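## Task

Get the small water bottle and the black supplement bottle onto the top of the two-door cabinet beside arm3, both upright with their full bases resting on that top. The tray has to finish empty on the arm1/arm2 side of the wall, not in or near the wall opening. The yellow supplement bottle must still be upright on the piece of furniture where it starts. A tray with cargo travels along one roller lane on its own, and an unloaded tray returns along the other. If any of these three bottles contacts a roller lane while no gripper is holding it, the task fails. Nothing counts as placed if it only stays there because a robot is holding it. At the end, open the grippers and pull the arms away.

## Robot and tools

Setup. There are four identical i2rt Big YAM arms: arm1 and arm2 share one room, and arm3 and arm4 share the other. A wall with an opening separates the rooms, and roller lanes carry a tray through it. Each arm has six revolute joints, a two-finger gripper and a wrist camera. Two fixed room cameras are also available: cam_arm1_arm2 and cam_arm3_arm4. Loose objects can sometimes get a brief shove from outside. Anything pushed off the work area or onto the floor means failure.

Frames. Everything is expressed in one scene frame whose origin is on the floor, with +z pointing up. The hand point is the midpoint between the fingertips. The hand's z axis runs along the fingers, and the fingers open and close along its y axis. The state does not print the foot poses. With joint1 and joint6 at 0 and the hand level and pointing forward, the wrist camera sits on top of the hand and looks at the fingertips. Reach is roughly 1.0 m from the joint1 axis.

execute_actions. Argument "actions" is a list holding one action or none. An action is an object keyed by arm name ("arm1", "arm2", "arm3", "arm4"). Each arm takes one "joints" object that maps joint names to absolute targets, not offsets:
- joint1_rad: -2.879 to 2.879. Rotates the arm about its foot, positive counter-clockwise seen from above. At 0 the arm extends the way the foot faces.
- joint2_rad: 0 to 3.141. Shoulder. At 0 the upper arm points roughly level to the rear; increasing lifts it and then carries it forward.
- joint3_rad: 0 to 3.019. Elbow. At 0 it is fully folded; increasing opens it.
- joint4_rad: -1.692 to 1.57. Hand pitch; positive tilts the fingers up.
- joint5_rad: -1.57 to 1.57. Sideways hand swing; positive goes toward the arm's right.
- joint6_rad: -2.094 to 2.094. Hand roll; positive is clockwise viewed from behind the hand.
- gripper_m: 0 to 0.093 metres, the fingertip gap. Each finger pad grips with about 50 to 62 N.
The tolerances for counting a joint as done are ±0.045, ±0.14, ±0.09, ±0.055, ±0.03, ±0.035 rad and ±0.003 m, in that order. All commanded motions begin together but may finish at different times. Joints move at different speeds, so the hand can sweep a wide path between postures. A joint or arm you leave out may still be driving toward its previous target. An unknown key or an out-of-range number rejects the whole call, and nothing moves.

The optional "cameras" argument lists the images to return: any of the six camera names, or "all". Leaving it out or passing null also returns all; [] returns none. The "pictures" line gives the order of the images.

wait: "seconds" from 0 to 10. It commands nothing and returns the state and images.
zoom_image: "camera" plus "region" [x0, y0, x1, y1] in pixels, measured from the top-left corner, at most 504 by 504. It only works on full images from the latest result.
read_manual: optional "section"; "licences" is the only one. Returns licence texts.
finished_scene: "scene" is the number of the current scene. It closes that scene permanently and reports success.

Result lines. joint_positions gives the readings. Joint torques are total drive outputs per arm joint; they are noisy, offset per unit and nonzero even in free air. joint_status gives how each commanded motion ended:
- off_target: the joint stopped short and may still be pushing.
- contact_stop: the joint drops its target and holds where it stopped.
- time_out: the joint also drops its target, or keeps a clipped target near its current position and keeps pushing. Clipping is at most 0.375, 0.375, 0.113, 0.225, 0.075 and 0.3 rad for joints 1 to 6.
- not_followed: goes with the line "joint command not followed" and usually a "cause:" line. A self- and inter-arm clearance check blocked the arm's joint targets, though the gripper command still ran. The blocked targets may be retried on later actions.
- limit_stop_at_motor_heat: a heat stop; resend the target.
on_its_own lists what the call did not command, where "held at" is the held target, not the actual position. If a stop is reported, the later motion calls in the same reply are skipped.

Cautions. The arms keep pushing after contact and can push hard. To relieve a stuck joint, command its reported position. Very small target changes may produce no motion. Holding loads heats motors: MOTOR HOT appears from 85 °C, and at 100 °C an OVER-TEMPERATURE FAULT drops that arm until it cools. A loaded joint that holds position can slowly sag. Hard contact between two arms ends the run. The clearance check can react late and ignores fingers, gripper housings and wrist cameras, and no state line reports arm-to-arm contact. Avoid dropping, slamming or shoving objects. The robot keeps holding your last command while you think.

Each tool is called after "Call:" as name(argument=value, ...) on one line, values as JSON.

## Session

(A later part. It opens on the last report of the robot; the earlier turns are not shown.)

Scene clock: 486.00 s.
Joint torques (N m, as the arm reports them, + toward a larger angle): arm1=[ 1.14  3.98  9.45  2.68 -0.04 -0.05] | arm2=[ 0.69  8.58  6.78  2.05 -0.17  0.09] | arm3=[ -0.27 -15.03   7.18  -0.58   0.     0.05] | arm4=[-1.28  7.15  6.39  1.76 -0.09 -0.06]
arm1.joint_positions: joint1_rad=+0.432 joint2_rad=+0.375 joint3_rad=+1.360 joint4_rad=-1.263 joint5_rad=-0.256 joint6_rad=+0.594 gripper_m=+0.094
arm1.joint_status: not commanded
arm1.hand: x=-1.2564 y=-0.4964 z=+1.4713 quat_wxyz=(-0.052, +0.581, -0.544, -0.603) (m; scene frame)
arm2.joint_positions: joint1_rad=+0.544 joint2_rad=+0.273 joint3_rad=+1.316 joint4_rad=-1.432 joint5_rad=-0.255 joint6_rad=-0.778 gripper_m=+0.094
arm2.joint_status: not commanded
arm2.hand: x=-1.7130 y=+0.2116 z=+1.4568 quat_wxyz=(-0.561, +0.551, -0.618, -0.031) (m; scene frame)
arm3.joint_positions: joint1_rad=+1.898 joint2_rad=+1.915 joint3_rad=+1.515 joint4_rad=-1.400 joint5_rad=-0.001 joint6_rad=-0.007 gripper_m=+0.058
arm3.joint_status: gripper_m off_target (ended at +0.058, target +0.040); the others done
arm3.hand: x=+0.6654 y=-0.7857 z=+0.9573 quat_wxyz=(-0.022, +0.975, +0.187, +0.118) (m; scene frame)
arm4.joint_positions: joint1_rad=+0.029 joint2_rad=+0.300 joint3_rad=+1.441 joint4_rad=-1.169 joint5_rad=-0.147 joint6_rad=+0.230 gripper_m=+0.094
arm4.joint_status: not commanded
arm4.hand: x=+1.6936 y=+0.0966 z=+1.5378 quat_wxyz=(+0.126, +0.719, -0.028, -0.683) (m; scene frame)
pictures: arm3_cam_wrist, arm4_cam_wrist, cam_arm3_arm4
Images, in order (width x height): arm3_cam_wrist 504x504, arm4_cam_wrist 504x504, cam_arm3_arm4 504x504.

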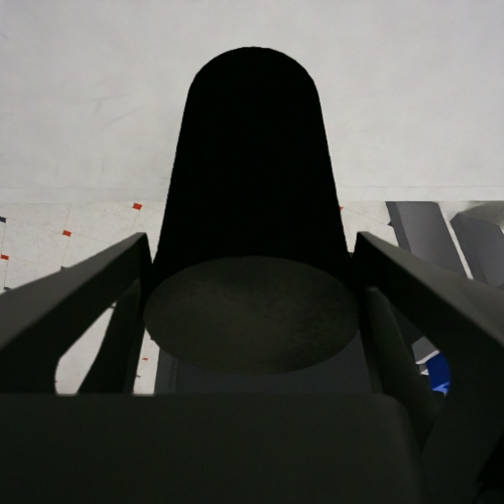

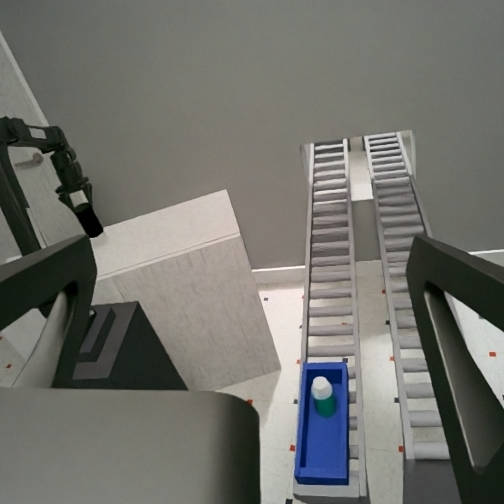

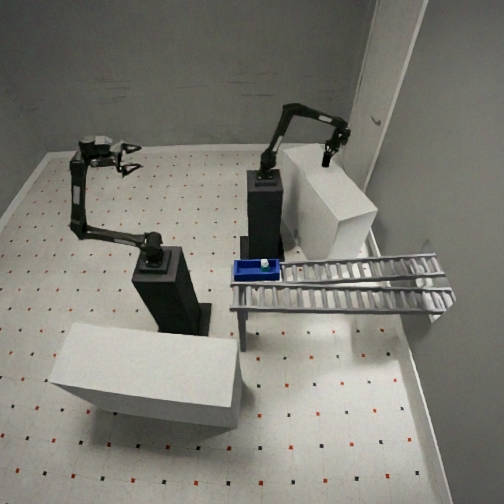

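Call:
execute_actions(actions=[{"arm3":{"joints":{"joint2_rad":1.985,"joint3_rad":1.43,"joint4_rad":-1.22,"gripper_m":0.04}}}], cameras=["arm3_cam_wrist","arm4_cam_wrist","cam_arm3_arm4"])

Call:
zoom_image(camera="arm4_cam_wrist", region=[0, 110, 160, 270])

Call:
zoom_image(camera="cam_arm3_arm4", region=[290, 110, 370, 200])

Scene clock: 518.97 s.
Joint torques (N m, as the arm reports them, + toward a larger angle): arm1=[ 0.86  4.2   9.41  2.65 -0.04 -0.04] | arm2=[ 0.56  8.67  6.75  2.06 -0.17  0.09] | arm3=[ -1.01 -16.34   6.41   0.58   0.     0.05] | arm4=[-1.38  7.45  6.32  1.79 -0.08 -0.06]
arm1.joint_positions: joint1_rad=+0.432 joint2_rad=+0.375 joint3_rad=+1.360 joint4_rad=-1.263 joint5_rad=-0.256 joint6_rad=+0.594 gripper_m=+0.094
arm1.joint_status: not commanded
arm1.hand: x=-1.2564 y=-0.4964 z=+1.4713 quat_wxyz=(-0.052, +0.581, -0.544, -0.603) (m; scene frame)
arm2.joint_positions: joint1_rad=+0.544 joint2_rad=+0.273 joint3_rad=+1.316 joint4_rad=-1.432 joint5_rad=-0.255 joint6_rad=-0.778 gripper_m=+0.094
arm2.joint_status: not commanded
arm2.hand: x=-1.7130 y=+0.2116 z=+1.4568 quat_wxyz=(-0.561, +0.551, -0.618, -0.031) (m; scene frame)
arm3.joint_positions: joint1_rad=+1.898 joint2_rad=+1.997 joint3_rad=+1.422 joint4_rad=-1.234 joint5_rad=-0.001 joint6_rad=-0.007 gripper_m=+0.058
arm3.joint_status: gripper_m off_target (ended at +0.058, target +0.040); the others done
arm3.hand: x=+0.6725 y=-0.7828 z=+0.8821 quat_wxyz=(-0.022, +0.974, +0.187, +0.122) (m; scene frame)
arm4.joint_positions: joint1_rad=+0.029 joint2_rad=+0.300 joint3_rad=+1.441 joint4_rad=-1.169 joint5_rad=-0.147 joint6_rad=+0.230 gripper_m=+0.094
arm4.joint_status: not commanded
arm4.hand: x=+1.6936 y=+0.0966 z=+1.5378 quat_wxyz=(+0.126, +0.719, -0.028, -0.683) (m; scene frame)
pictures: arm3_cam_wrist, arm4_cam_wrist, cam_arm3_arm4
Images, in order (width x height): arm3_cam_wrist 504x504, arm4_cam_wrist 504x504, cam_arm3_arm4 504x504.

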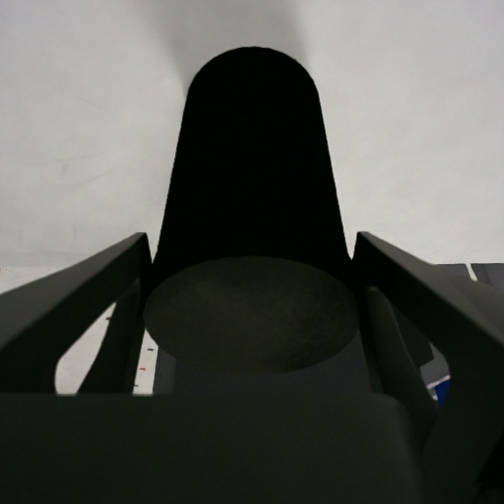

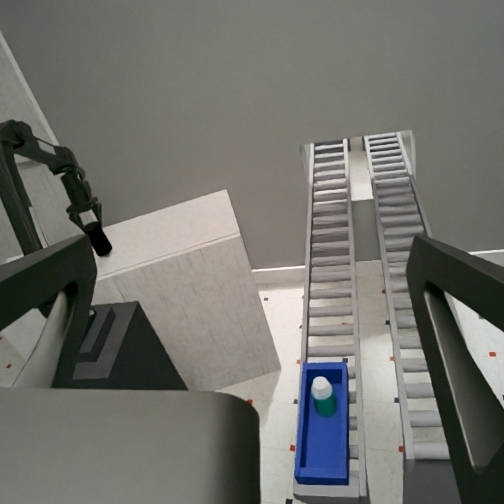

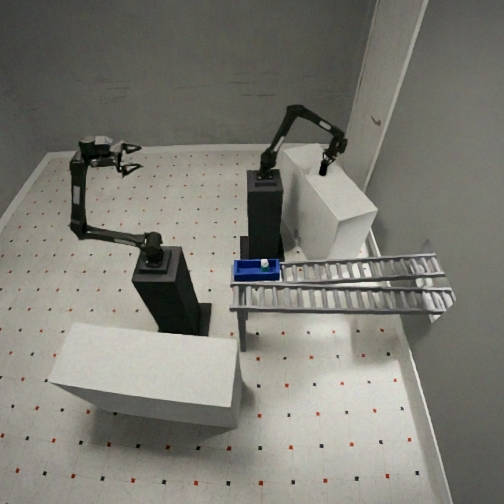

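Region (0, 110, 160, 270) of arm4_cam_wrist's 504x504 image, scaled by 3.150, with more detail than that image has.

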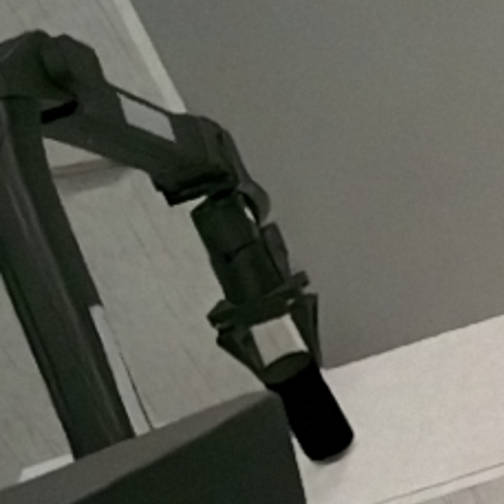

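Region (290, 110, 370, 200) of cam_arm3_arm4's 504x504 image, scaled by 5.600, with more detail than that image has.

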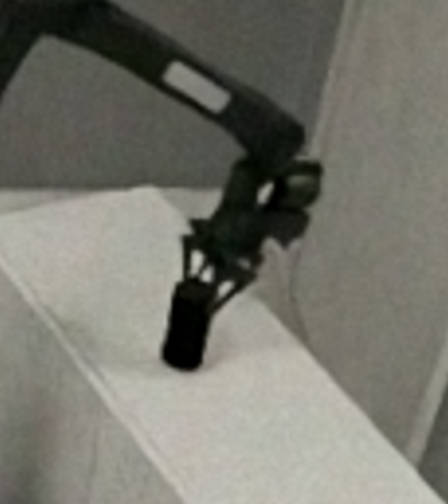

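Call:
execute_actions(actions=[{"arm3":{"joints":{"joint2_rad":2.01,"gripper_m":0.04}}}], cameras=["arm3_cam_wrist"])

Scene clock: 532.87 s.
Joint torques (N m, as the arm reports them, + toward a larger angle): arm1=[ 1.09  3.98  9.41  2.62 -0.05 -0.02] | arm2=[ 0.72  8.67  6.79  2.06 -0.18  0.09] | arm3=[ -0.47 -14.29   6.44   0.71  -0.04   0.02] | arm4=[-1.31  7.24  6.32  1.72 -0.09 -0.05]
arm1.joint_positions: joint1_rad=+0.432 joint2_rad=+0.375 joint3_rad=+1.360 joint4_rad=-1.263 joint5_rad=-0.256 joint6_rad=+0.594 gripper_m=+0.094
arm1.joint_status: not commanded
arm1.hand: x=-1.2564 y=-0.4964 z=+1.4713 quat_wxyz=(-0.052, +0.581, -0.544, -0.603) (m; scene frame)
arm2.joint_positions: joint1_rad=+0.544 joint2_rad=+0.273 joint3_rad=+1.316 joint4_rad=-1.432 joint5_rad=-0.255 joint6_rad=-0.778 gripper_m=+0.094
arm2.joint_status: not commanded
arm2.hand: x=-1.7130 y=+0.2116 z=+1.4568 quat_wxyz=(-0.561, +0.551, -0.618, -0.031) (m; scene frame)
arm3.joint_positions: joint1_rad=+1.898 joint2_rad=+1.997 joint3_rad=+1.422 joint4_rad=-1.234 joint5_rad=-0.001 joint6_rad=-0.007 gripper_m=+0.058
arm3.joint_status: gripper_m off_target (ended at +0.058, target +0.040); the others done
arm3.hand: x=+0.6725 y=-0.7828 z=+0.8821 quat_wxyz=(-0.022, +0.974, +0.187, +0.122) (m; scene frame)
arm4.joint_positions: joint1_rad=+0.029 joint2_rad=+0.300 joint3_rad=+1.441 joint4_rad=-1.169 joint5_rad=-0.147 joint6_rad=+0.230 gripper_m=+0.094
arm4.joint_status: not commanded
arm4.hand: x=+1.6936 y=+0.0966 z=+1.5378 quat_wxyz=(+0.126, +0.719, -0.028, -0.683) (m; scene frame)
pictures: arm3_cam_wrist
Images, in order (width x height): arm3_cam_wrist 504x504.

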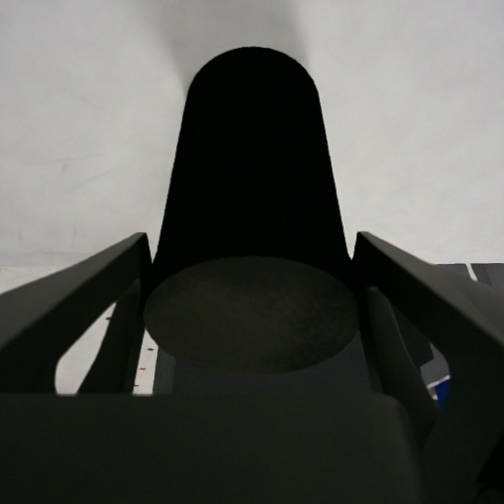

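Call:
execute_actions(actions=[{"arm3":{"joints":{"joint2_rad":2.04,"gripper_m":0.04}}}], cameras=["arm3_cam_wrist"])

Scene clock: 540.63 s.
Joint torques (N m, as the arm reports them, + toward a larger angle): arm1=[ 0.83  4.21  9.45  2.71 -0.06 -0.03] | arm2=[ 0.56  8.68  6.76  2.02 -0.17  0.09] | arm3=[ -1.3  -14.24   6.07   0.85   0.04   0.09] | arm4=[-1.24  7.3   6.34  1.75 -0.08 -0.06]
arm1.joint_positions: joint1_rad=+0.432 joint2_rad=+0.375 joint3_rad=+1.360 joint4_rad=-1.263 joint5_rad=-0.256 joint6_rad=+0.594 gripper_m=+0.094
arm1.joint_status: not commanded
arm1.hand: x=-1.2564 y=-0.4964 z=+1.4713 quat_wxyz=(-0.052, +0.581, -0.544, -0.603) (m; scene frame)
arm2.joint_positions: joint1_rad=+0.544 joint2_rad=+0.273 joint3_rad=+1.316 joint4_rad=-1.432 joint5_rad=-0.255 joint6_rad=-0.778 gripper_m=+0.094
arm2.joint_status: not commanded
arm2.hand: x=-1.7130 y=+0.2116 z=+1.4568 quat_wxyz=(-0.561, +0.551, -0.618, -0.031) (m; scene frame)
arm3.joint_positions: joint1_rad=+1.898 joint2_rad=+2.030 joint3_rad=+1.422 joint4_rad=-1.232 joint5_rad=-0.001 joint6_rad=-0.007 gripper_m=+0.058
arm3.joint_status: gripper_m off_target (ended at +0.058, target +0.040); the others done
arm3.hand: x=+0.6765 y=-0.7812 z=+0.8661 quat_wxyz=(-0.025, +0.972, +0.187, +0.137) (m; scene frame)
arm4.joint_positions: joint1_rad=+0.029 joint2_rad=+0.300 joint3_rad=+1.441 joint4_rad=-1.169 joint5_rad=-0.147 joint6_rad=+0.230 gripper_m=+0.094
arm4.joint_status: not commanded
arm4.hand: x=+1.6936 y=+0.0966 z=+1.5378 quat_wxyz=(+0.126, +0.719, -0.028, -0.683) (m; scene frame)
pictures: arm3_cam_wrist
Images, in order (width x height): arm3_cam_wrist 504x504.

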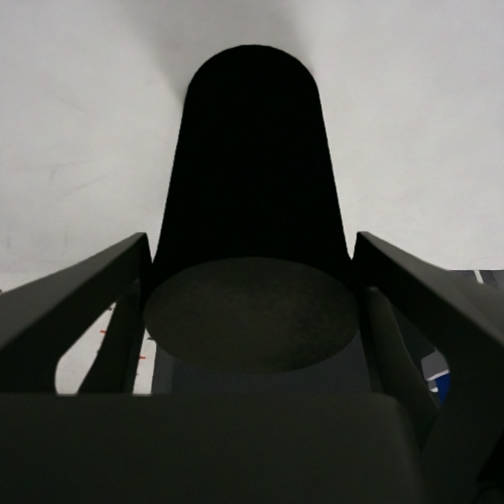

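Call:
execute_actions(actions=[{"arm3":{"joints":{"joint2_rad":2.03,"gripper_m":0.09}}}], cameras=["arm3_cam_wrist","cam_arm3_arm4"])

Scene clock: 547.40 s.
Joint torques (N m, as the arm reports them, + toward a larger angle): arm1=[ 1.21  3.97  9.4   2.61 -0.05 -0.06] | arm2=[ 0.79  8.65  6.78  2.04 -0.17  0.09] | arm3=[ -1.04 -15.87   6.11   0.53  -0.02   0.06] | arm4=[-1.43  6.93  6.32  1.74 -0.07 -0.05]
arm1.joint_positions: joint1_rad=+0.432 joint2_rad=+0.375 joint3_rad=+1.360 joint4_rad=-1.263 joint5_rad=-0.256 joint6_rad=+0.594 gripper_m=+0.094
arm1.joint_status: not commanded
arm1.hand: x=-1.2564 y=-0.4964 z=+1.4713 quat_wxyz=(-0.052, +0.581, -0.544, -0.603) (m; scene frame)
arm2.joint_positions: joint1_rad=+0.544 joint2_rad=+0.273 joint3_rad=+1.316 joint4_rad=-1.432 joint5_rad=-0.255 joint6_rad=-0.778 gripper_m=+0.094
arm2.joint_status: not commanded
arm2.hand: x=-1.7130 y=+0.2116 z=+1.4568 quat_wxyz=(-0.561, +0.551, -0.618, -0.031) (m; scene frame)
arm3.joint_positions: joint1_rad=+1.898 joint2_rad=+2.030 joint3_rad=+1.422 joint4_rad=-1.232 joint5_rad=-0.001 joint6_rad=-0.007 gripper_m=+0.090
arm3.joint_status: all done
arm3.hand: x=+0.6765 y=-0.7812 z=+0.8661 quat_wxyz=(-0.025, +0.972, +0.187, +0.137) (m; scene frame)
arm4.joint_positions: joint1_rad=+0.029 joint2_rad=+0.300 joint3_rad=+1.441 joint4_rad=-1.169 joint5_rad=-0.147 joint6_rad=+0.230 gripper_m=+0.094
arm4.joint_status: not commanded
arm4.hand: x=+1.6936 y=+0.0966 z=+1.5378 quat_wxyz=(+0.126, +0.719, -0.028, -0.683) (m; scene frame)
pictures: arm3_cam_wrist, cam_arm3_arm4
Images, in order (width x height): arm3_cam_wrist 504x504, cam_arm3_arm4 504x504.

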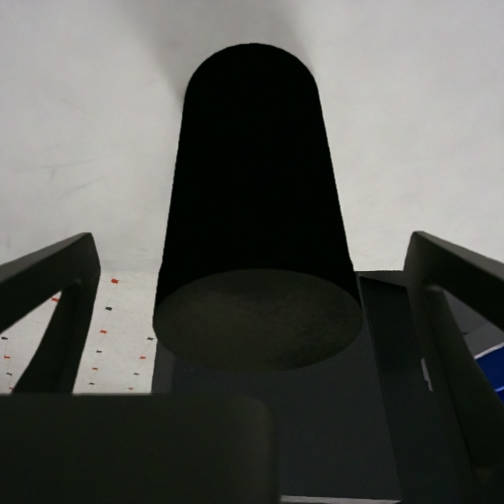

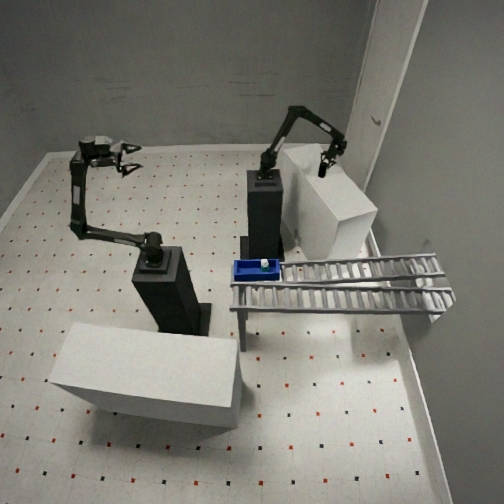

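Call:
execute_actions(actions=[{"arm3":{"joints":{"joint2_rad":1.9,"joint3_rad":1.55,"joint4_rad":-1.42}},"arm4":{"joints":{"joint1_rad":-0.26,"joint2_rad":1.285,"joint3_rad":0.729,"joint4_rad":-0.39,"joint5_rad":0.0,"joint6_rad":0.0}}}], cameras=["arm3_cam_wrist","arm4_cam_wrist"])

Call:
execute_actions(actions=[{"arm3":{"joints":{"joint1_rad":-0.04,"joint4_rad":-1.2,"joint5_rad":-0.06}}}], cameras=["cam_arm3_arm4"])

Call:
execute_actions(actions=[{"arm3":{"joints":{"joint2_rad":2.245,"joint3_rad":1.495,"joint4_rad":-0.795}}}], cameras=["arm3_cam_wrist","cam_arm3_arm4"])

Scene clock: 603.50 s.
Joint torques (N m, as the arm reports them, + toward a larger angle): arm1=[ 1.18  4.13  9.5   2.62 -0.04 -0.05] | arm2=[ 0.72  8.62  6.81  2.05 -0.17  0.08] | arm3=[ -1.15 -13.75   8.45  -0.38  -0.05   0.07] | arm4=[-1.94 -8.78  8.72  1.83  0.05 -0.13]
arm1.joint_positions: joint1_rad=+0.432 joint2_rad=+0.375 joint3_rad=+1.360 joint4_rad=-1.263 joint5_rad=-0.256 joint6_rad=+0.594 gripper_m=+0.094
arm1.joint_status: not commanded
arm1.hand: x=-1.2564 y=-0.4964 z=+1.4713 quat_wxyz=(-0.052, +0.581, -0.544, -0.603) (m; scene frame)
arm2.joint_positions: joint1_rad=+0.544 joint2_rad=+0.273 joint3_rad=+1.316 joint4_rad=-1.432 joint5_rad=-0.255 joint6_rad=-0.778 gripper_m=+0.094
arm2.joint_status: not commanded
arm2.hand: x=-1.7130 y=+0.2116 z=+1.4568 quat_wxyz=(-0.561, +0.551, -0.618, -0.031) (m; scene frame)
arm3.joint_positions: joint1_rad=+1.898 joint2_rad=+1.887 joint3_rad=+1.520 joint4_rad=-1.403 joint5_rad=-0.001 joint6_rad=-0.007 gripper_m=+0.090
arm3.joint_status: all done
arm3.hand: x=+0.6628 y=-0.7867 z=+0.9727 quat_wxyz=(-0.019, +0.977, +0.188, +0.103) (m; scene frame)
arm4.joint_positions: joint1_rad=-0.255 joint2_rad=+1.279 joint3_rad=+0.716 joint4_rad=-0.411 joint5_rad=-0.003 joint6_rad=+0.008 gripper_m=+0.094
arm4.joint_status: all done
arm4.hand: x=+1.3594 y=+0.2527 z=+0.9956 quat_wxyz=(-0.046, +0.946, -0.138, -0.289) (m; scene frame)
pictures: arm3_cam_wrist, arm4_cam_wrist
Images, in order (width x height): arm3_cam_wrist 504x504, arm4_cam_wrist 504x504.

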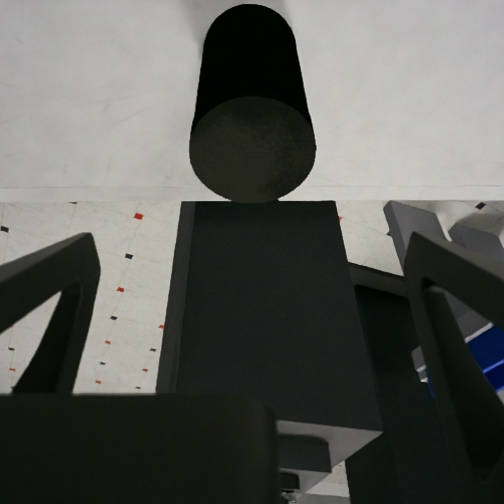

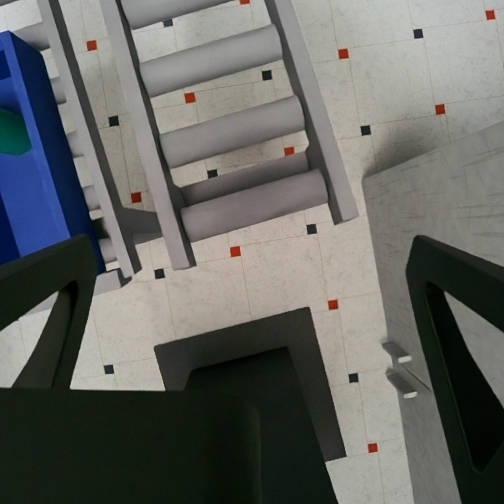

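Scene clock: 605.50 s.
Joint torques (N m, as the arm reports them, + toward a larger angle): arm1=[ 1.15  4.21  9.36  2.68 -0.03 -0.06] | arm2=[ 0.72  8.59  6.76  2.05 -0.18  0.1 ] | arm3=[ -0.37 -14.13   8.86   0.93  -0.11   0.03] | arm4=[-1.88 -8.69  8.85  1.81  0.04 -0.14]
arm1.joint_positions: joint1_rad=+0.432 joint2_rad=+0.375 joint3_rad=+1.360 joint4_rad=-1.263 joint5_rad=-0.256 joint6_rad=+0.594 gripper_m=+0.094
arm1.joint_status: not commanded
arm1.hand: x=-1.2564 y=-0.4964 z=+1.4713 quat_wxyz=(-0.052, +0.581, -0.544, -0.603) (m; scene frame)
arm2.joint_positions: joint1_rad=+0.544 joint2_rad=+0.273 joint3_rad=+1.316 joint4_rad=-1.432 joint5_rad=-0.255 joint6_rad=-0.778 gripper_m=+0.094
arm2.joint_status: not commanded
arm2.hand: x=-1.7130 y=+0.2116 z=+1.4568 quat_wxyz=(-0.561, +0.551, -0.618, -0.031) (m; scene frame)
arm3.joint_positions: joint1_rad=-0.048 joint2_rad=+1.889 joint3_rad=+1.520 joint4_rad=-1.206 joint5_rad=-0.060 joint6_rad=-0.007 gripper_m=+0.090
arm3.joint_status: all done
arm3.hand: x=+1.1313 y=-0.0404 z=+0.9747 quat_wxyz=(+0.018, +0.708, -0.705, -0.018) (m; scene frame)
arm4.joint_positions: joint1_rad=-0.255 joint2_rad=+1.279 joint3_rad=+0.716 joint4_rad=-0.411 joint5_rad=-0.003 joint6_rad=+0.008 gripper_m=+0.094
arm4.joint_status: not commanded
arm4.hand: x=+1.3594 y=+0.2527 z=+0.9956 quat_wxyz=(-0.046, +0.946, -0.138, -0.289) (m; scene frame)
pictures: cam_arm3_arm4
Images, in order (width x height): cam_arm3_arm4 504x504.

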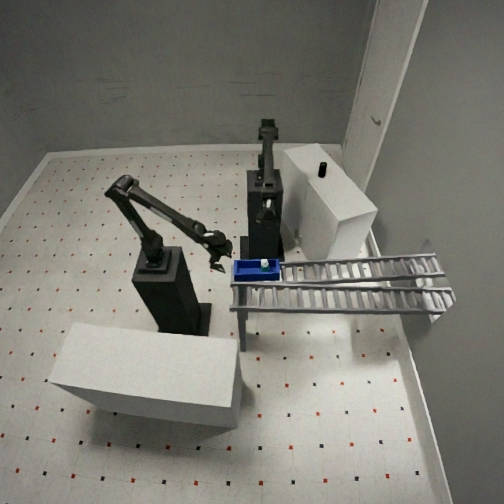

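Scene clock: 606.73 s.
Joint torques (N m, as the arm reports them, + toward a larger angle): arm1=[ 1.03  4.18  9.41  2.64 -0.03 -0.05] | arm2=[ 0.65  8.76  6.75  2.04 -0.17  0.09] | arm3=[  0.28 -19.09   6.23   1.27  -0.11   0.11] | arm4=[-2.14 -9.09  8.75  1.81  0.03 -0.13]
arm1.joint_positions: joint1_rad=+0.432 joint2_rad=+0.375 joint3_rad=+1.360 joint4_rad=-1.263 joint5_rad=-0.256 joint6_rad=+0.594 gripper_m=+0.094
arm1.joint_status: not commanded
arm1.hand: x=-1.2564 y=-0.4964 z=+1.4713 quat_wxyz=(-0.052, +0.581, -0.544, -0.603) (m; scene frame)
arm2.joint_positions: joint1_rad=+0.544 joint2_rad=+0.273 joint3_rad=+1.316 joint4_rad=-1.432 joint5_rad=-0.255 joint6_rad=-0.778 gripper_m=+0.094
arm2.joint_status: not commanded
arm2.hand: x=-1.7130 y=+0.2116 z=+1.4568 quat_wxyz=(-0.561, +0.551, -0.618, -0.031) (m; scene frame)
arm3.joint_positions: joint1_rad=-0.048 joint2_rad=+2.267 joint3_rad=+1.478 joint4_rad=-0.813 joint5_rad=-0.060 joint6_rad=-0.007 gripper_m=+0.090
arm3.joint_status: all done
arm3.hand: x=+1.1334 y=-0.0211 z=+0.7502 quat_wxyz=(+0.027, +0.708, -0.706, -0.009) (m; scene frame)
arm4.joint_positions: joint1_rad=-0.255 joint2_rad=+1.279 joint3_rad=+0.716 joint4_rad=-0.411 joint5_rad=-0.003 joint6_rad=+0.008 gripper_m=+0.094
arm4.joint_status: not commanded
arm4.hand: x=+1.3594 y=+0.2527 z=+0.9956 quat_wxyz=(-0.046, +0.946, -0.138, -0.289) (m; scene frame)
pictures: arm3_cam_wrist, cam_arm3_arm4
Images, in order (width x height): arm3_cam_wrist 504x504, cam_arm3_arm4 504x504.

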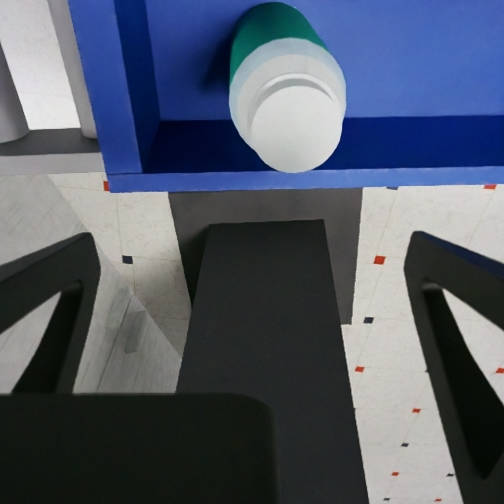

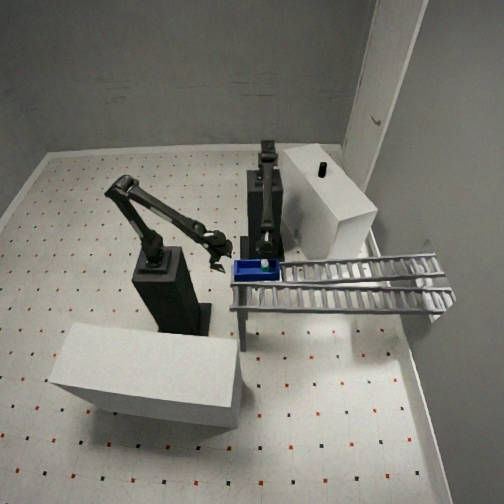

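Call:
execute_actions(actions=[{"arm3":{"joints":{"joint2_rad":2.385,"joint3_rad":1.545,"joint4_rad":-0.683,"joint5_rad":-0.02}}}], cameras=["arm3_cam_wrist"])

Call:
execute_actions(actions=[{"arm3":{"joints":{"joint2_rad":2.548,"joint3_rad":1.605,"joint4_rad":-0.585}}}], cameras=["arm3_cam_wrist"])

Scene clock: 632.03 s.
Joint torques (N m, as the arm reports them, + toward a larger angle): arm1=[ 0.84  3.96  9.47  2.63 -0.04 -0.04] | arm2=[ 0.7   8.73  6.8   2.05 -0.18  0.1 ] | arm3=[  0.44 -17.94   6.16   1.05   0.11   0.07] | arm4=[-1.92 -8.94  8.77  1.76  0.04 -0.14]
arm1.joint_positions: joint1_rad=+0.432 joint2_rad=+0.375 joint3_rad=+1.360 joint4_rad=-1.263 joint5_rad=-0.256 joint6_rad=+0.594 gripper_m=+0.094
arm1.joint_status: not commanded
arm1.hand: x=-1.2564 y=-0.4964 z=+1.4713 quat_wxyz=(-0.052, +0.581, -0.544, -0.603) (m; scene frame)
arm2.joint_positions: joint1_rad=+0.544 joint2_rad=+0.273 joint3_rad=+1.316 joint4_rad=-1.432 joint5_rad=-0.255 joint6_rad=-0.778 gripper_m=+0.094
arm2.joint_status: not commanded
arm2.hand: x=-1.7130 y=+0.2116 z=+1.4568 quat_wxyz=(-0.561, +0.551, -0.618, -0.031) (m; scene frame)
arm3.joint_positions: joint1_rad=-0.048 joint2_rad=+2.383 joint3_rad=+1.520 joint4_rad=-0.700 joint5_rad=-0.024 joint6_rad=-0.007 gripper_m=+0.090
arm3.joint_status: all done
arm3.hand: x=+1.1402 y=-0.0056 z=+0.6945 quat_wxyz=(+0.001, +0.709, -0.705, -0.009) (m; scene frame)
arm4.joint_positions: joint1_rad=-0.255 joint2_rad=+1.279 joint3_rad=+0.716 joint4_rad=-0.411 joint5_rad=-0.003 joint6_rad=+0.008 gripper_m=+0.094
arm4.joint_status: not commanded
arm4.hand: x=+1.3594 y=+0.2527 z=+0.9956 quat_wxyz=(-0.046, +0.946, -0.138, -0.289) (m; scene frame)
pictures: arm3_cam_wrist
Images, in order (width x height): arm3_cam_wrist 504x504.

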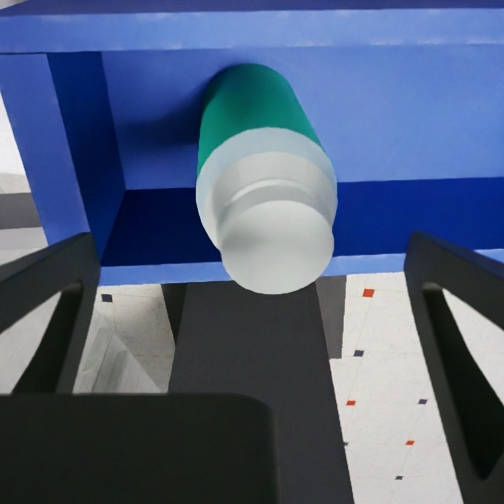

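Scene clock: 633.20 s.
Joint torques (N m, as the arm reports them, + toward a larger angle): arm1=[ 1.04  4.02  9.41  2.67 -0.03 -0.06] | arm2=[ 0.66  8.63  6.78  2.05 -0.16  0.1 ] | arm3=[  0.33 -18.62   5.16   1.17   0.11   0.01] | arm4=[-2.09 -9.03  8.76  1.73  0.04 -0.12]
arm1.joint_positions: joint1_rad=+0.432 joint2_rad=+0.375 joint3_rad=+1.360 joint4_rad=-1.263 joint5_rad=-0.256 joint6_rad=+0.594 gripper_m=+0.094
arm1.joint_status: not commanded
arm1.hand: x=-1.2564 y=-0.4964 z=+1.4713 quat_wxyz=(-0.052, +0.581, -0.544, -0.603) (m; scene frame)
arm2.joint_positions: joint1_rad=+0.544 joint2_rad=+0.273 joint3_rad=+1.316 joint4_rad=-1.432 joint5_rad=-0.255 joint6_rad=-0.778 gripper_m=+0.094
arm2.joint_status: not commanded
arm2.hand: x=-1.7130 y=+0.2116 z=+1.4568 quat_wxyz=(-0.561, +0.551, -0.618, -0.031) (m; scene frame)
arm3.joint_positions: joint1_rad=-0.048 joint2_rad=+2.550 joint3_rad=+1.591 joint4_rad=-0.597 joint5_rad=-0.024 joint6_rad=-0.007 gripper_m=+0.090
arm3.joint_status: all done
arm3.hand: x=+1.1409 y=-0.0022 z=+0.6158 quat_wxyz=(-0.001, +0.709, -0.705, -0.012) (m; scene frame)
arm4.joint_positions: joint1_rad=-0.255 joint2_rad=+1.279 joint3_rad=+0.716 joint4_rad=-0.411 joint5_rad=-0.003 joint6_rad=+0.008 gripper_m=+0.094
arm4.joint_status: not commanded
arm4.hand: x=+1.3594 y=+0.2527 z=+0.9956 quat_wxyz=(-0.046, +0.946, -0.138, -0.289) (m; scene frame)
pictures: arm3_cam_wrist
Images, in order (width x height): arm3_cam_wrist 504x504.

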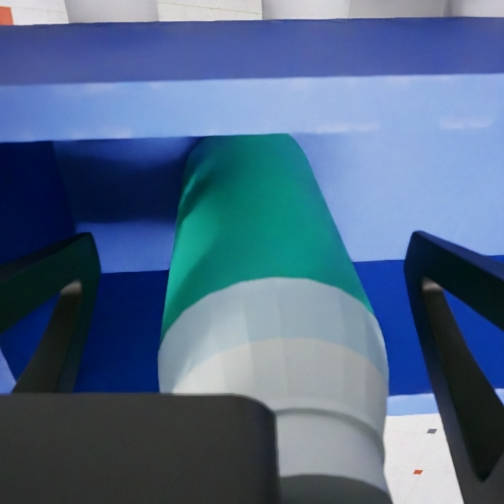

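Call:
execute_actions(actions=[{"arm3":{"joints":{"joint4_rad":-0.642}}}], cameras=[])

Call:
execute_actions(actions=[{"arm3":{"joints":{"gripper_m":0.035}}}], cameras=["arm3_cam_wrist"])

Scene clock: 649.30 s.
Joint torques (N m, as the arm reports them, + toward a larger angle): arm1=[ 1.12  4.16  9.42  2.68 -0.04 -0.06] | arm2=[ 0.67  8.78  6.78  2.05 -0.16  0.09] | arm3=[  0.46 -18.87   5.29  -0.02   0.13   0.03] | arm4=[-1.92 -9.02  8.81  1.78  0.03 -0.12]
arm1.joint_positions: joint1_rad=+0.432 joint2_rad=+0.375 joint3_rad=+1.360 joint4_rad=-1.263 joint5_rad=-0.256 joint6_rad=+0.594 gripper_m=+0.094
arm1.joint_status: not commanded
arm1.hand: x=-1.2564 y=-0.4964 z=+1.4713 quat_wxyz=(-0.052, +0.581, -0.544, -0.603) (m; scene frame)
arm2.joint_positions: joint1_rad=+0.544 joint2_rad=+0.273 joint3_rad=+1.316 joint4_rad=-1.432 joint5_rad=-0.255 joint6_rad=-0.778 gripper_m=+0.094
arm2.joint_status: not commanded
arm2.hand: x=-1.7130 y=+0.2116 z=+1.4568 quat_wxyz=(-0.561, +0.551, -0.618, -0.031) (m; scene frame)
arm3.joint_positions: joint1_rad=-0.048 joint2_rad=+2.550 joint3_rad=+1.591 joint4_rad=-0.625 joint5_rad=-0.024 joint6_rad=-0.007 gripper_m=+0.090
arm3.joint_status: all done
arm3.hand: x=+1.1409 y=-0.0090 z=+0.6157 quat_wxyz=(+0.008, +0.709, -0.706, -0.002) (m; scene frame)
arm4.joint_positions: joint1_rad=-0.255 joint2_rad=+1.279 joint3_rad=+0.716 joint4_rad=-0.411 joint5_rad=-0.003 joint6_rad=+0.008 gripper_m=+0.094
arm4.joint_status: not commanded
arm4.hand: x=+1.3594 y=+0.2527 z=+0.9956 quat_wxyz=(-0.046, +0.946, -0.138, -0.289) (m; scene frame)
pictures: none
No camera images: the call's "cameras" was empty. Leave "cameras" out to get every camera's image.

Scene clock: 649.90 s.
Joint torques (N m, as the arm reports them, + toward a larger angle): arm1=[ 1.21  4.15  9.45  2.64 -0.04 -0.04] | arm2=[ 0.6   8.58  6.78  2.07 -0.17  0.09] | arm3=[  0.91 -18.42   5.27   0.05  -0.01   0.03] | arm4=[-2.1  -8.99  8.79  1.77  0.03 -0.12]
arm1.joint_positions: joint1_rad=+0.432 joint2_rad=+0.375 joint3_rad=+1.360 joint4_rad=-1.263 joint5_rad=-0.256 joint6_rad=+0.594 gripper_m=+0.094
arm1.joint_status: not commanded
arm1.hand: x=-1.2564 y=-0.4964 z=+1.4713 quat_wxyz=(-0.052, +0.581, -0.544, -0.603) (m; scene frame)
arm2.joint_positions: joint1_rad=+0.544 joint2_rad=+0.273 joint3_rad=+1.316 joint4_rad=-1.432 joint5_rad=-0.255 joint6_rad=-0.778 gripper_m=+0.094
arm2.joint_status: not commanded
arm2.hand: x=-1.7130 y=+0.2116 z=+1.4568 quat_wxyz=(-0.561, +0.551, -0.618, -0.031) (m; scene frame)
arm3.joint_positions: joint1_rad=-0.048 joint2_rad=+2.550 joint3_rad=+1.591 joint4_rad=-0.625 joint5_rad=-0.021 joint6_rad=-0.007 gripper_m=+0.051
arm3.joint_status: gripper_m off_target (ended at +0.051, target +0.035)
arm3.hand: x=+1.1413 y=-0.0091 z=+0.6157 quat_wxyz=(+0.008, +0.708, -0.706, -0.001) (m; scene frame)
arm4.joint_positions: joint1_rad=-0.255 joint2_rad=+1.279 joint3_rad=+0.716 joint4_rad=-0.411 joint5_rad=-0.003 joint6_rad=+0.008 gripper_m=+0.094
arm4.joint_status: not commanded
arm4.hand: x=+1.3594 y=+0.2527 z=+0.9956 quat_wxyz=(-0.046, +0.946, -0.138, -0.289) (m; scene frame)
pictures: arm3_cam_wrist
Images, in order (width x height): arm3_cam_wrist 504x504.

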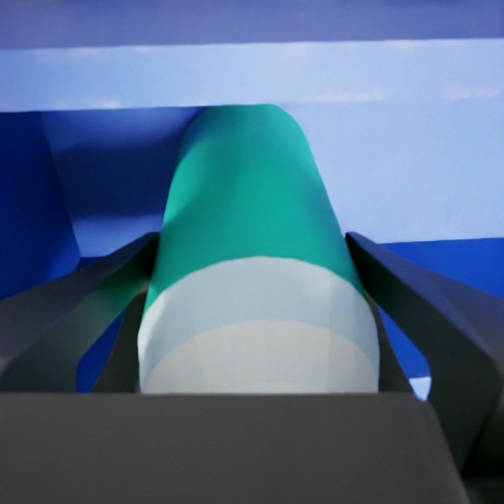

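Call:
execute_actions(actions=[{"arm3":{"joints":{"joint2_rad":2.455,"joint3_rad":1.585,"joint4_rad":-0.70,"gripper_m":0.035}}}], cameras=["arm3_cam_wrist"])

Call:
execute_actions(actions=[{"arm3":{"joints":{"joint2_rad":2.34,"joint3_rad":1.56,"joint4_rad":-0.79,"gripper_m":0.035}}}], cameras=["arm3_cam_wrist"])

Scene clock: 673.50 s.
Joint torques (N m, as the arm reports them, + toward a larger angle): arm1=[ 1.23  4.07  9.35  2.64 -0.02 -0.06] | arm2=[ 0.67  8.7   6.81  2.07 -0.18  0.09] | arm3=[  0.1  -19.58   5.13  -0.07  -0.03   0.01] | arm4=[-1.98 -9.04  8.78  1.76  0.04 -0.12]
arm1.joint_positions: joint1_rad=+0.432 joint2_rad=+0.375 joint3_rad=+1.360 joint4_rad=-1.263 joint5_rad=-0.256 joint6_rad=+0.594 gripper_m=+0.094
arm1.joint_status: not commanded
arm1.hand: x=-1.2564 y=-0.4964 z=+1.4713 quat_wxyz=(-0.052, +0.581, -0.544, -0.603) (m; scene frame)
arm2.joint_positions: joint1_rad=+0.544 joint2_rad=+0.273 joint3_rad=+1.316 joint4_rad=-1.432 joint5_rad=-0.255 joint6_rad=-0.778 gripper_m=+0.094
arm2.joint_status: not commanded
arm2.hand: x=-1.7130 y=+0.2116 z=+1.4568 quat_wxyz=(-0.561, +0.551, -0.618, -0.031) (m; scene frame)
arm3.joint_positions: joint1_rad=-0.048 joint2_rad=+2.485 joint3_rad=+1.578 joint4_rad=-0.685 joint5_rad=-0.021 joint6_rad=-0.007 gripper_m=+0.051
arm3.joint_status: gripper_m off_target (ended at +0.051, target +0.035); the others done
arm3.hand: x=+1.1410 y=-0.0059 z=+0.6501 quat_wxyz=(+0.010, +0.708, -0.706, +0.002) (m; scene frame)
arm4.joint_positions: joint1_rad=-0.255 joint2_rad=+1.279 joint3_rad=+0.716 joint4_rad=-0.411 joint5_rad=-0.003 joint6_rad=+0.008 gripper_m=+0.094
arm4.joint_status: not commanded
arm4.hand: x=+1.3594 y=+0.2527 z=+0.9956 quat_wxyz=(-0.046, +0.946, -0.138, -0.289) (m; scene frame)
pictures: arm3_cam_wrist
Images, in order (width x height): arm3_cam_wrist 504x504.

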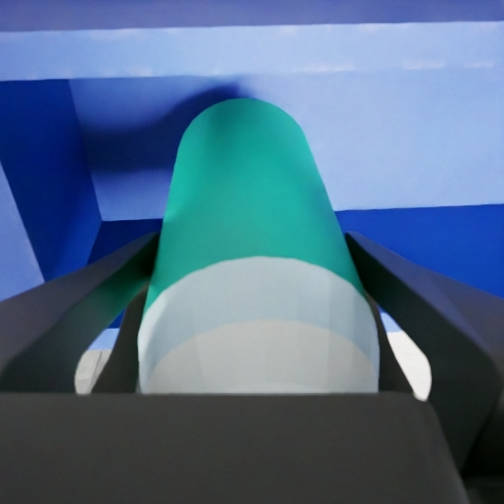

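Scene clock: 674.63 s.
Joint torques (N m, as the arm reports them, + toward a larger angle): arm1=[ 0.96  4.09  9.45  2.59 -0.06 -0.06] | arm2=[ 0.67  8.67  6.77  2.04 -0.17  0.09] | arm3=[ -0.18 -19.86   5.77   0.21  -0.04   0.04] | arm4=[-1.84 -9.13  8.79  1.75  0.04 -0.11]
arm1.joint_positions: joint1_rad=+0.432 joint2_rad=+0.375 joint3_rad=+1.360 joint4_rad=-1.263 joint5_rad=-0.256 joint6_rad=+0.594 gripper_m=+0.094
arm1.joint_status: not commanded
arm1.hand: x=-1.2564 y=-0.4964 z=+1.4713 quat_wxyz=(-0.052, +0.581, -0.544, -0.603) (m; scene frame)
arm2.joint_positions: joint1_rad=+0.544 joint2_rad=+0.273 joint3_rad=+1.316 joint4_rad=-1.432 joint5_rad=-0.255 joint6_rad=-0.778 gripper_m=+0.094
arm2.joint_status: not commanded
arm2.hand: x=-1.7130 y=+0.2116 z=+1.4568 quat_wxyz=(-0.561, +0.551, -0.618, -0.031) (m; scene frame)
arm3.joint_positions: joint1_rad=-0.048 joint2_rad=+2.357 joint3_rad=+1.548 joint4_rad=-0.775 joint5_rad=-0.021 joint6_rad=-0.007 gripper_m=+0.051
arm3.joint_status: gripper_m off_target (ended at +0.051, target +0.035); the others done
arm3.hand: x=+1.1404 y=-0.0009 z=+0.7169 quat_wxyz=(+0.007, +0.708, -0.706, -0.001) (m; scene frame)
arm4.joint_positions: joint1_rad=-0.255 joint2_rad=+1.279 joint3_rad=+0.716 joint4_rad=-0.411 joint5_rad=-0.003 joint6_rad=+0.008 gripper_m=+0.094
arm4.joint_status: not commanded
arm4.hand: x=+1.3594 y=+0.2527 z=+0.9956 quat_wxyz=(-0.046, +0.946, -0.138, -0.289) (m; scene frame)
pictures: arm3_cam_wrist
Images, in order (width x height): arm3_cam_wrist 504x504.

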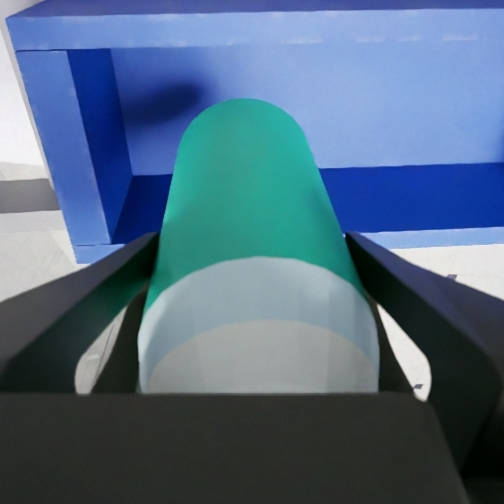

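Call:
execute_actions(actions=[{"arm3":{"joints":{"joint2_rad":1.91,"joint3_rad":1.435,"joint4_rad":-1.105,"joint5_rad":0.05,"gripper_m":0.035}}}], cameras=[])

Call:
execute_actions(actions=[{"arm3":{"joints":{"joint1_rad":1.49,"gripper_m":0.035}}}], cameras=["arm3_cam_wrist","cam_arm3_arm4"])

Scene clock: 745.50 s.
Joint torques (N m, as the arm reports them, + toward a larger angle): arm1=[ 0.88  4.07  9.39  2.63 -0.04 -0.02] | arm2=[ 0.57  8.61  6.77  2.05 -0.17  0.1 ] | arm3=[  0.03 -15.13   8.23  -0.14   0.18   0.05] | arm4=[-1.94 -9.04  8.76  1.78  0.04 -0.12]
arm1.joint_positions: joint1_rad=+0.432 joint2_rad=+0.375 joint3_rad=+1.360 joint4_rad=-1.263 joint5_rad=-0.256 joint6_rad=+0.594 gripper_m=+0.094
arm1.joint_status: not commanded
arm1.hand: x=-1.2564 y=-0.4964 z=+1.4713 quat_wxyz=(-0.052, +0.581, -0.544, -0.603) (m; scene frame)
arm2.joint_positions: joint1_rad=+0.544 joint2_rad=+0.273 joint3_rad=+1.316 joint4_rad=-1.432 joint5_rad=-0.255 joint6_rad=-0.778 gripper_m=+0.094
arm2.joint_status: not commanded
arm2.hand: x=-1.7130 y=+0.2116 z=+1.4568 quat_wxyz=(-0.561, +0.551, -0.618, -0.031) (m; scene frame)
arm3.joint_positions: joint1_rad=-0.048 joint2_rad=+1.910 joint3_rad=+1.408 joint4_rad=-1.088 joint5_rad=+0.046 joint6_rad=-0.007 gripper_m=+0.051
arm3.joint_status: gripper_m off_target (ended at +0.051, target +0.035); the others done
arm3.hand: x=+1.1499 y=-0.0579 z=+0.9249 quat_wxyz=(-0.015, +0.708, -0.705, +0.024) (m; scene frame)
arm4.joint_positions: joint1_rad=-0.255 joint2_rad=+1.279 joint3_rad=+0.716 joint4_rad=-0.411 joint5_rad=-0.003 joint6_rad=+0.008 gripper_m=+0.094
arm4.joint_status: not commanded
arm4.hand: x=+1.3594 y=+0.2527 z=+0.9956 quat_wxyz=(-0.046, +0.946, -0.138, -0.289) (m; scene frame)
pictures: none
No camera images: the call's "cameras" was empty. Leave "cameras" out to get every camera's image.

Scene clock: 747.30 s.
Joint torques (N m, as the arm reports them, + toward a larger angle): arm1=[ 0.92  4.02  9.41  2.72 -0.04 -0.05] | arm2=[ 0.62  8.71  6.77  2.05 -0.17  0.09] | arm3=[ -0.91 -15.52   8.12  -0.15   0.09   0.04] | arm4=[-1.83 -9.02  8.75  1.75  0.03 -0.13]
arm1.joint_positions: joint1_rad=+0.432 joint2_rad=+0.375 joint3_rad=+1.360 joint4_rad=-1.263 joint5_rad=-0.256 joint6_rad=+0.594 gripper_m=+0.094
arm1.joint_status: not commanded
arm1.hand: x=-1.2564 y=-0.4964 z=+1.4713 quat_wxyz=(-0.052, +0.581, -0.544, -0.603) (m; scene frame)
arm2.joint_positions: joint1_rad=+0.544 joint2_rad=+0.273 joint3_rad=+1.316 joint4_rad=-1.432 joint5_rad=-0.255 joint6_rad=-0.778 gripper_m=+0.094
arm2.joint_status: not commanded
arm2.hand: x=-1.7130 y=+0.2116 z=+1.4568 quat_wxyz=(-0.561, +0.551, -0.618, -0.031) (m; scene frame)
arm3.joint_positions: joint1_rad=+1.495 joint2_rad=+1.910 joint3_rad=+1.408 joint4_rad=-1.088 joint5_rad=+0.047 joint6_rad=-0.007 gripper_m=+0.051
arm3.joint_status: gripper_m off_target (ended at +0.051, target +0.035); the others done
arm3.hand: x=+0.5985 y=-0.5751 z=+0.9176 quat_wxyz=(-0.025, +1.000, -0.012, +0.014) (m; scene frame)
arm4.joint_positions: joint1_rad=-0.255 joint2_rad=+1.279 joint3_rad=+0.716 joint4_rad=-0.411 joint5_rad=-0.003 joint6_rad=+0.008 gripper_m=+0.094
arm4.joint_status: not commanded
arm4.hand: x=+1.3594 y=+0.2527 z=+0.9956 quat_wxyz=(-0.046, +0.946, -0.138, -0.289) (m; scene frame)
pictures: arm3_cam_wrist, cam_arm3_arm4
Images, in order (width x height): arm3_cam_wrist 504x504, cam_arm3_arm4 504x504.

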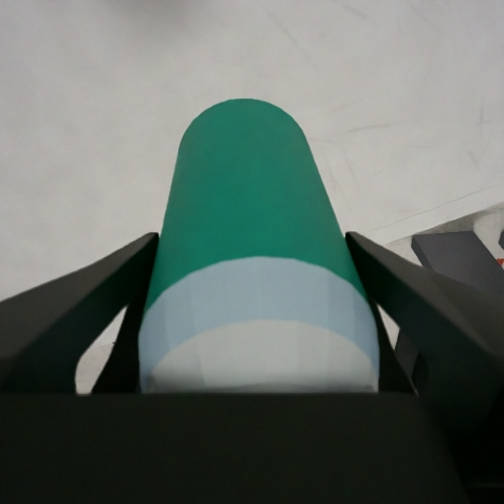

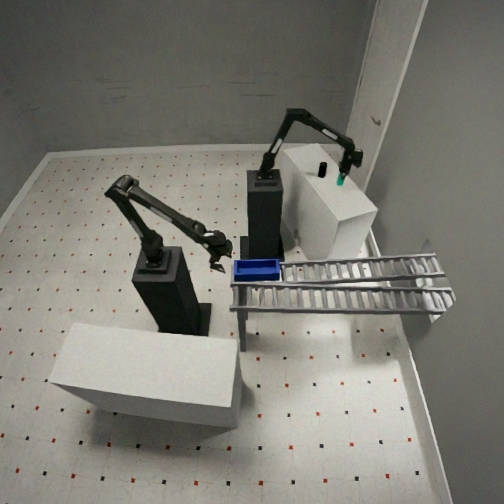

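Call:
execute_actions(actions=[{"arm3":{"joints":{"joint2_rad":1.99,"joint3_rad":1.345,"joint4_rad":-0.878,"gripper_m":0.035}},"arm4":{"joints":{"joint1_rad":0.168,"joint2_rad":2.29,"joint3_rad":1.48,"joint4_rad":-0.665,"joint5_rad":0.0,"joint6_rad":0.12,"gripper_m":0.055}}}], cameras=["arm3_cam_wrist","arm4_cam_wrist","cam_arm3_arm4"])

Scene clock: 776.57 s.
Joint torques (N m, as the arm reports them, + toward a larger angle): arm1=[ 0.95  3.95  9.5   2.64 -0.06 -0.03] | arm2=[ 0.57  8.65  6.78  2.03 -0.17  0.09] | arm3=[  0.24 -16.09   6.6    1.16   0.08   0.07] | arm4=[ -2.15 -22.64   8.34  -0.09  -0.05   0.04]
arm1.joint_positions: joint1_rad=+0.432 joint2_rad=+0.375 joint3_rad=+1.360 joint4_rad=-1.263 joint5_rad=-0.256 joint6_rad=+0.594 gripper_m=+0.094
arm1.joint_status: not commanded
arm1.hand: x=-1.2564 y=-0.4964 z=+1.4713 quat_wxyz=(-0.052, +0.581, -0.544, -0.603) (m; scene frame)
arm2.joint_positions: joint1_rad=+0.544 joint2_rad=+0.273 joint3_rad=+1.316 joint4_rad=-1.432 joint5_rad=-0.255 joint6_rad=-0.778 gripper_m=+0.094
arm2.joint_status: not commanded
arm2.hand: x=-1.7130 y=+0.2116 z=+1.4568 quat_wxyz=(-0.561, +0.551, -0.618, -0.031) (m; scene frame)
arm3.joint_positions: joint1_rad=+1.495 joint2_rad=+2.006 joint3_rad=+1.332 joint4_rad=-0.896 joint5_rad=+0.047 joint6_rad=-0.007 gripper_m=+0.051
arm3.joint_status: gripper_m off_target (ended at +0.051, target +0.035); the others done
arm3.hand: x=+0.5997 y=-0.5747 z=+0.8432 quat_wxyz=(-0.026, +1.000, -0.012, +0.005) (m; scene frame)
arm4.joint_positions: joint1_rad=+0.173 joint2_rad=+2.309 joint3_rad=+1.436 joint4_rad=-0.657 joint5_rad=+0.000 joint6_rad=+0.112 gripper_m=+0.055
arm4.joint_status: all done
arm4.hand: x=+1.2054 y=+0.0508 z=+0.7133 quat_wxyz=(-0.004, +1.000, +0.015, -0.017) (m; scene frame)
pictures: arm3_cam_wrist, arm4_cam_wrist, cam_arm3_arm4
Images, in order (width x height): arm3_cam_wrist 504x504, arm4_cam_wrist 504x504, cam_arm3_arm4 504x504.

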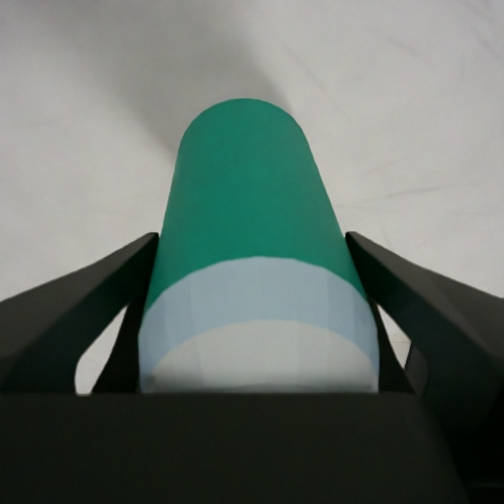

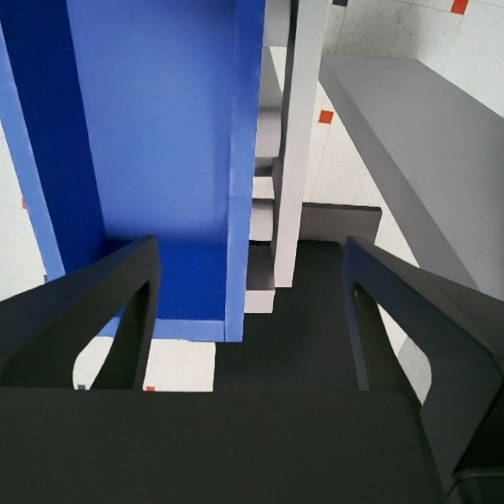

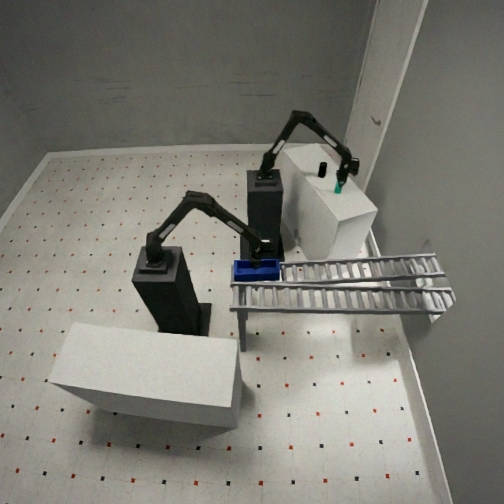

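Call:
execute_actions(actions=[{"arm3":{"joints":{"joint2_rad":2.04,"gripper_m":0.035}},"arm4":{"joints":{"joint2_rad":2.57,"joint3_rad":1.6,"joint4_rad":-0.465,"joint6_rad":0.16}}}], cameras=["arm3_cam_wrist","arm4_cam_wrist"])

Scene clock: 809.97 s.
Joint torques (N m, as the arm reports them, + toward a larger angle): arm1=[ 1.06  4.03  9.51  2.67 -0.04 -0.05] | arm2=[ 0.7   8.62  6.8   2.06 -0.17  0.1 ] | arm3=[ -0.09 -12.2    6.38   1.16   0.05   0.06] | arm4=[ -2.12 -24.17   5.13   0.75  -0.05   0.05]
arm1.joint_positions: joint1_rad=+0.432 joint2_rad=+0.375 joint3_rad=+1.360 joint4_rad=-1.263 joint5_rad=-0.256 joint6_rad=+0.594 gripper_m=+0.094
arm1.joint_status: not commanded
arm1.hand: x=-1.2564 y=-0.4964 z=+1.4713 quat_wxyz=(-0.052, +0.581, -0.544, -0.603) (m; scene frame)
arm2.joint_positions: joint1_rad=+0.544 joint2_rad=+0.273 joint3_rad=+1.316 joint4_rad=-1.432 joint5_rad=-0.255 joint6_rad=-0.778 gripper_m=+0.094
arm2.joint_status: not commanded
arm2.hand: x=-1.7130 y=+0.2116 z=+1.4568 quat_wxyz=(-0.561, +0.551, -0.618, -0.031) (m; scene frame)
arm3.joint_positions: joint1_rad=+1.495 joint2_rad=+2.008 joint3_rad=+1.332 joint4_rad=-0.896 joint5_rad=+0.048 joint6_rad=-0.007 gripper_m=+0.051
arm3.joint_status: gripper_m off_target (ended at +0.051, target +0.035); the others done
arm3.hand: x=+0.6000 y=-0.5746 z=+0.8418 quat_wxyz=(-0.026, +1.000, -0.012, +0.006) (m; scene frame)
arm4.joint_positions: joint1_rad=+0.173 joint2_rad=+2.589 joint3_rad=+1.591 joint4_rad=-0.478 joint5_rad=+0.000 joint6_rad=+0.152 gripper_m=+0.055
arm4.joint_status: all done
arm4.hand: x=+1.1786 y=+0.0486 z=+0.5922 quat_wxyz=(+0.000, +0.999, -0.005, -0.044) (m; scene frame)
pictures: arm3_cam_wrist, arm4_cam_wrist
Images, in order (width x height): arm3_cam_wrist 504x504, arm4_cam_wrist 504x504.

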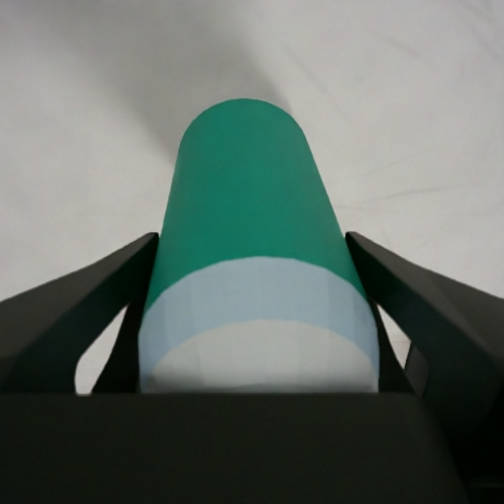

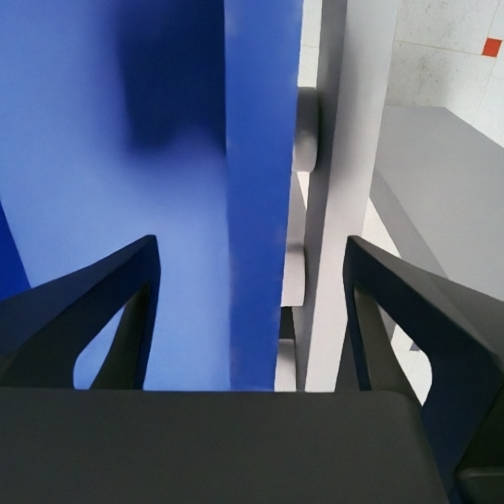

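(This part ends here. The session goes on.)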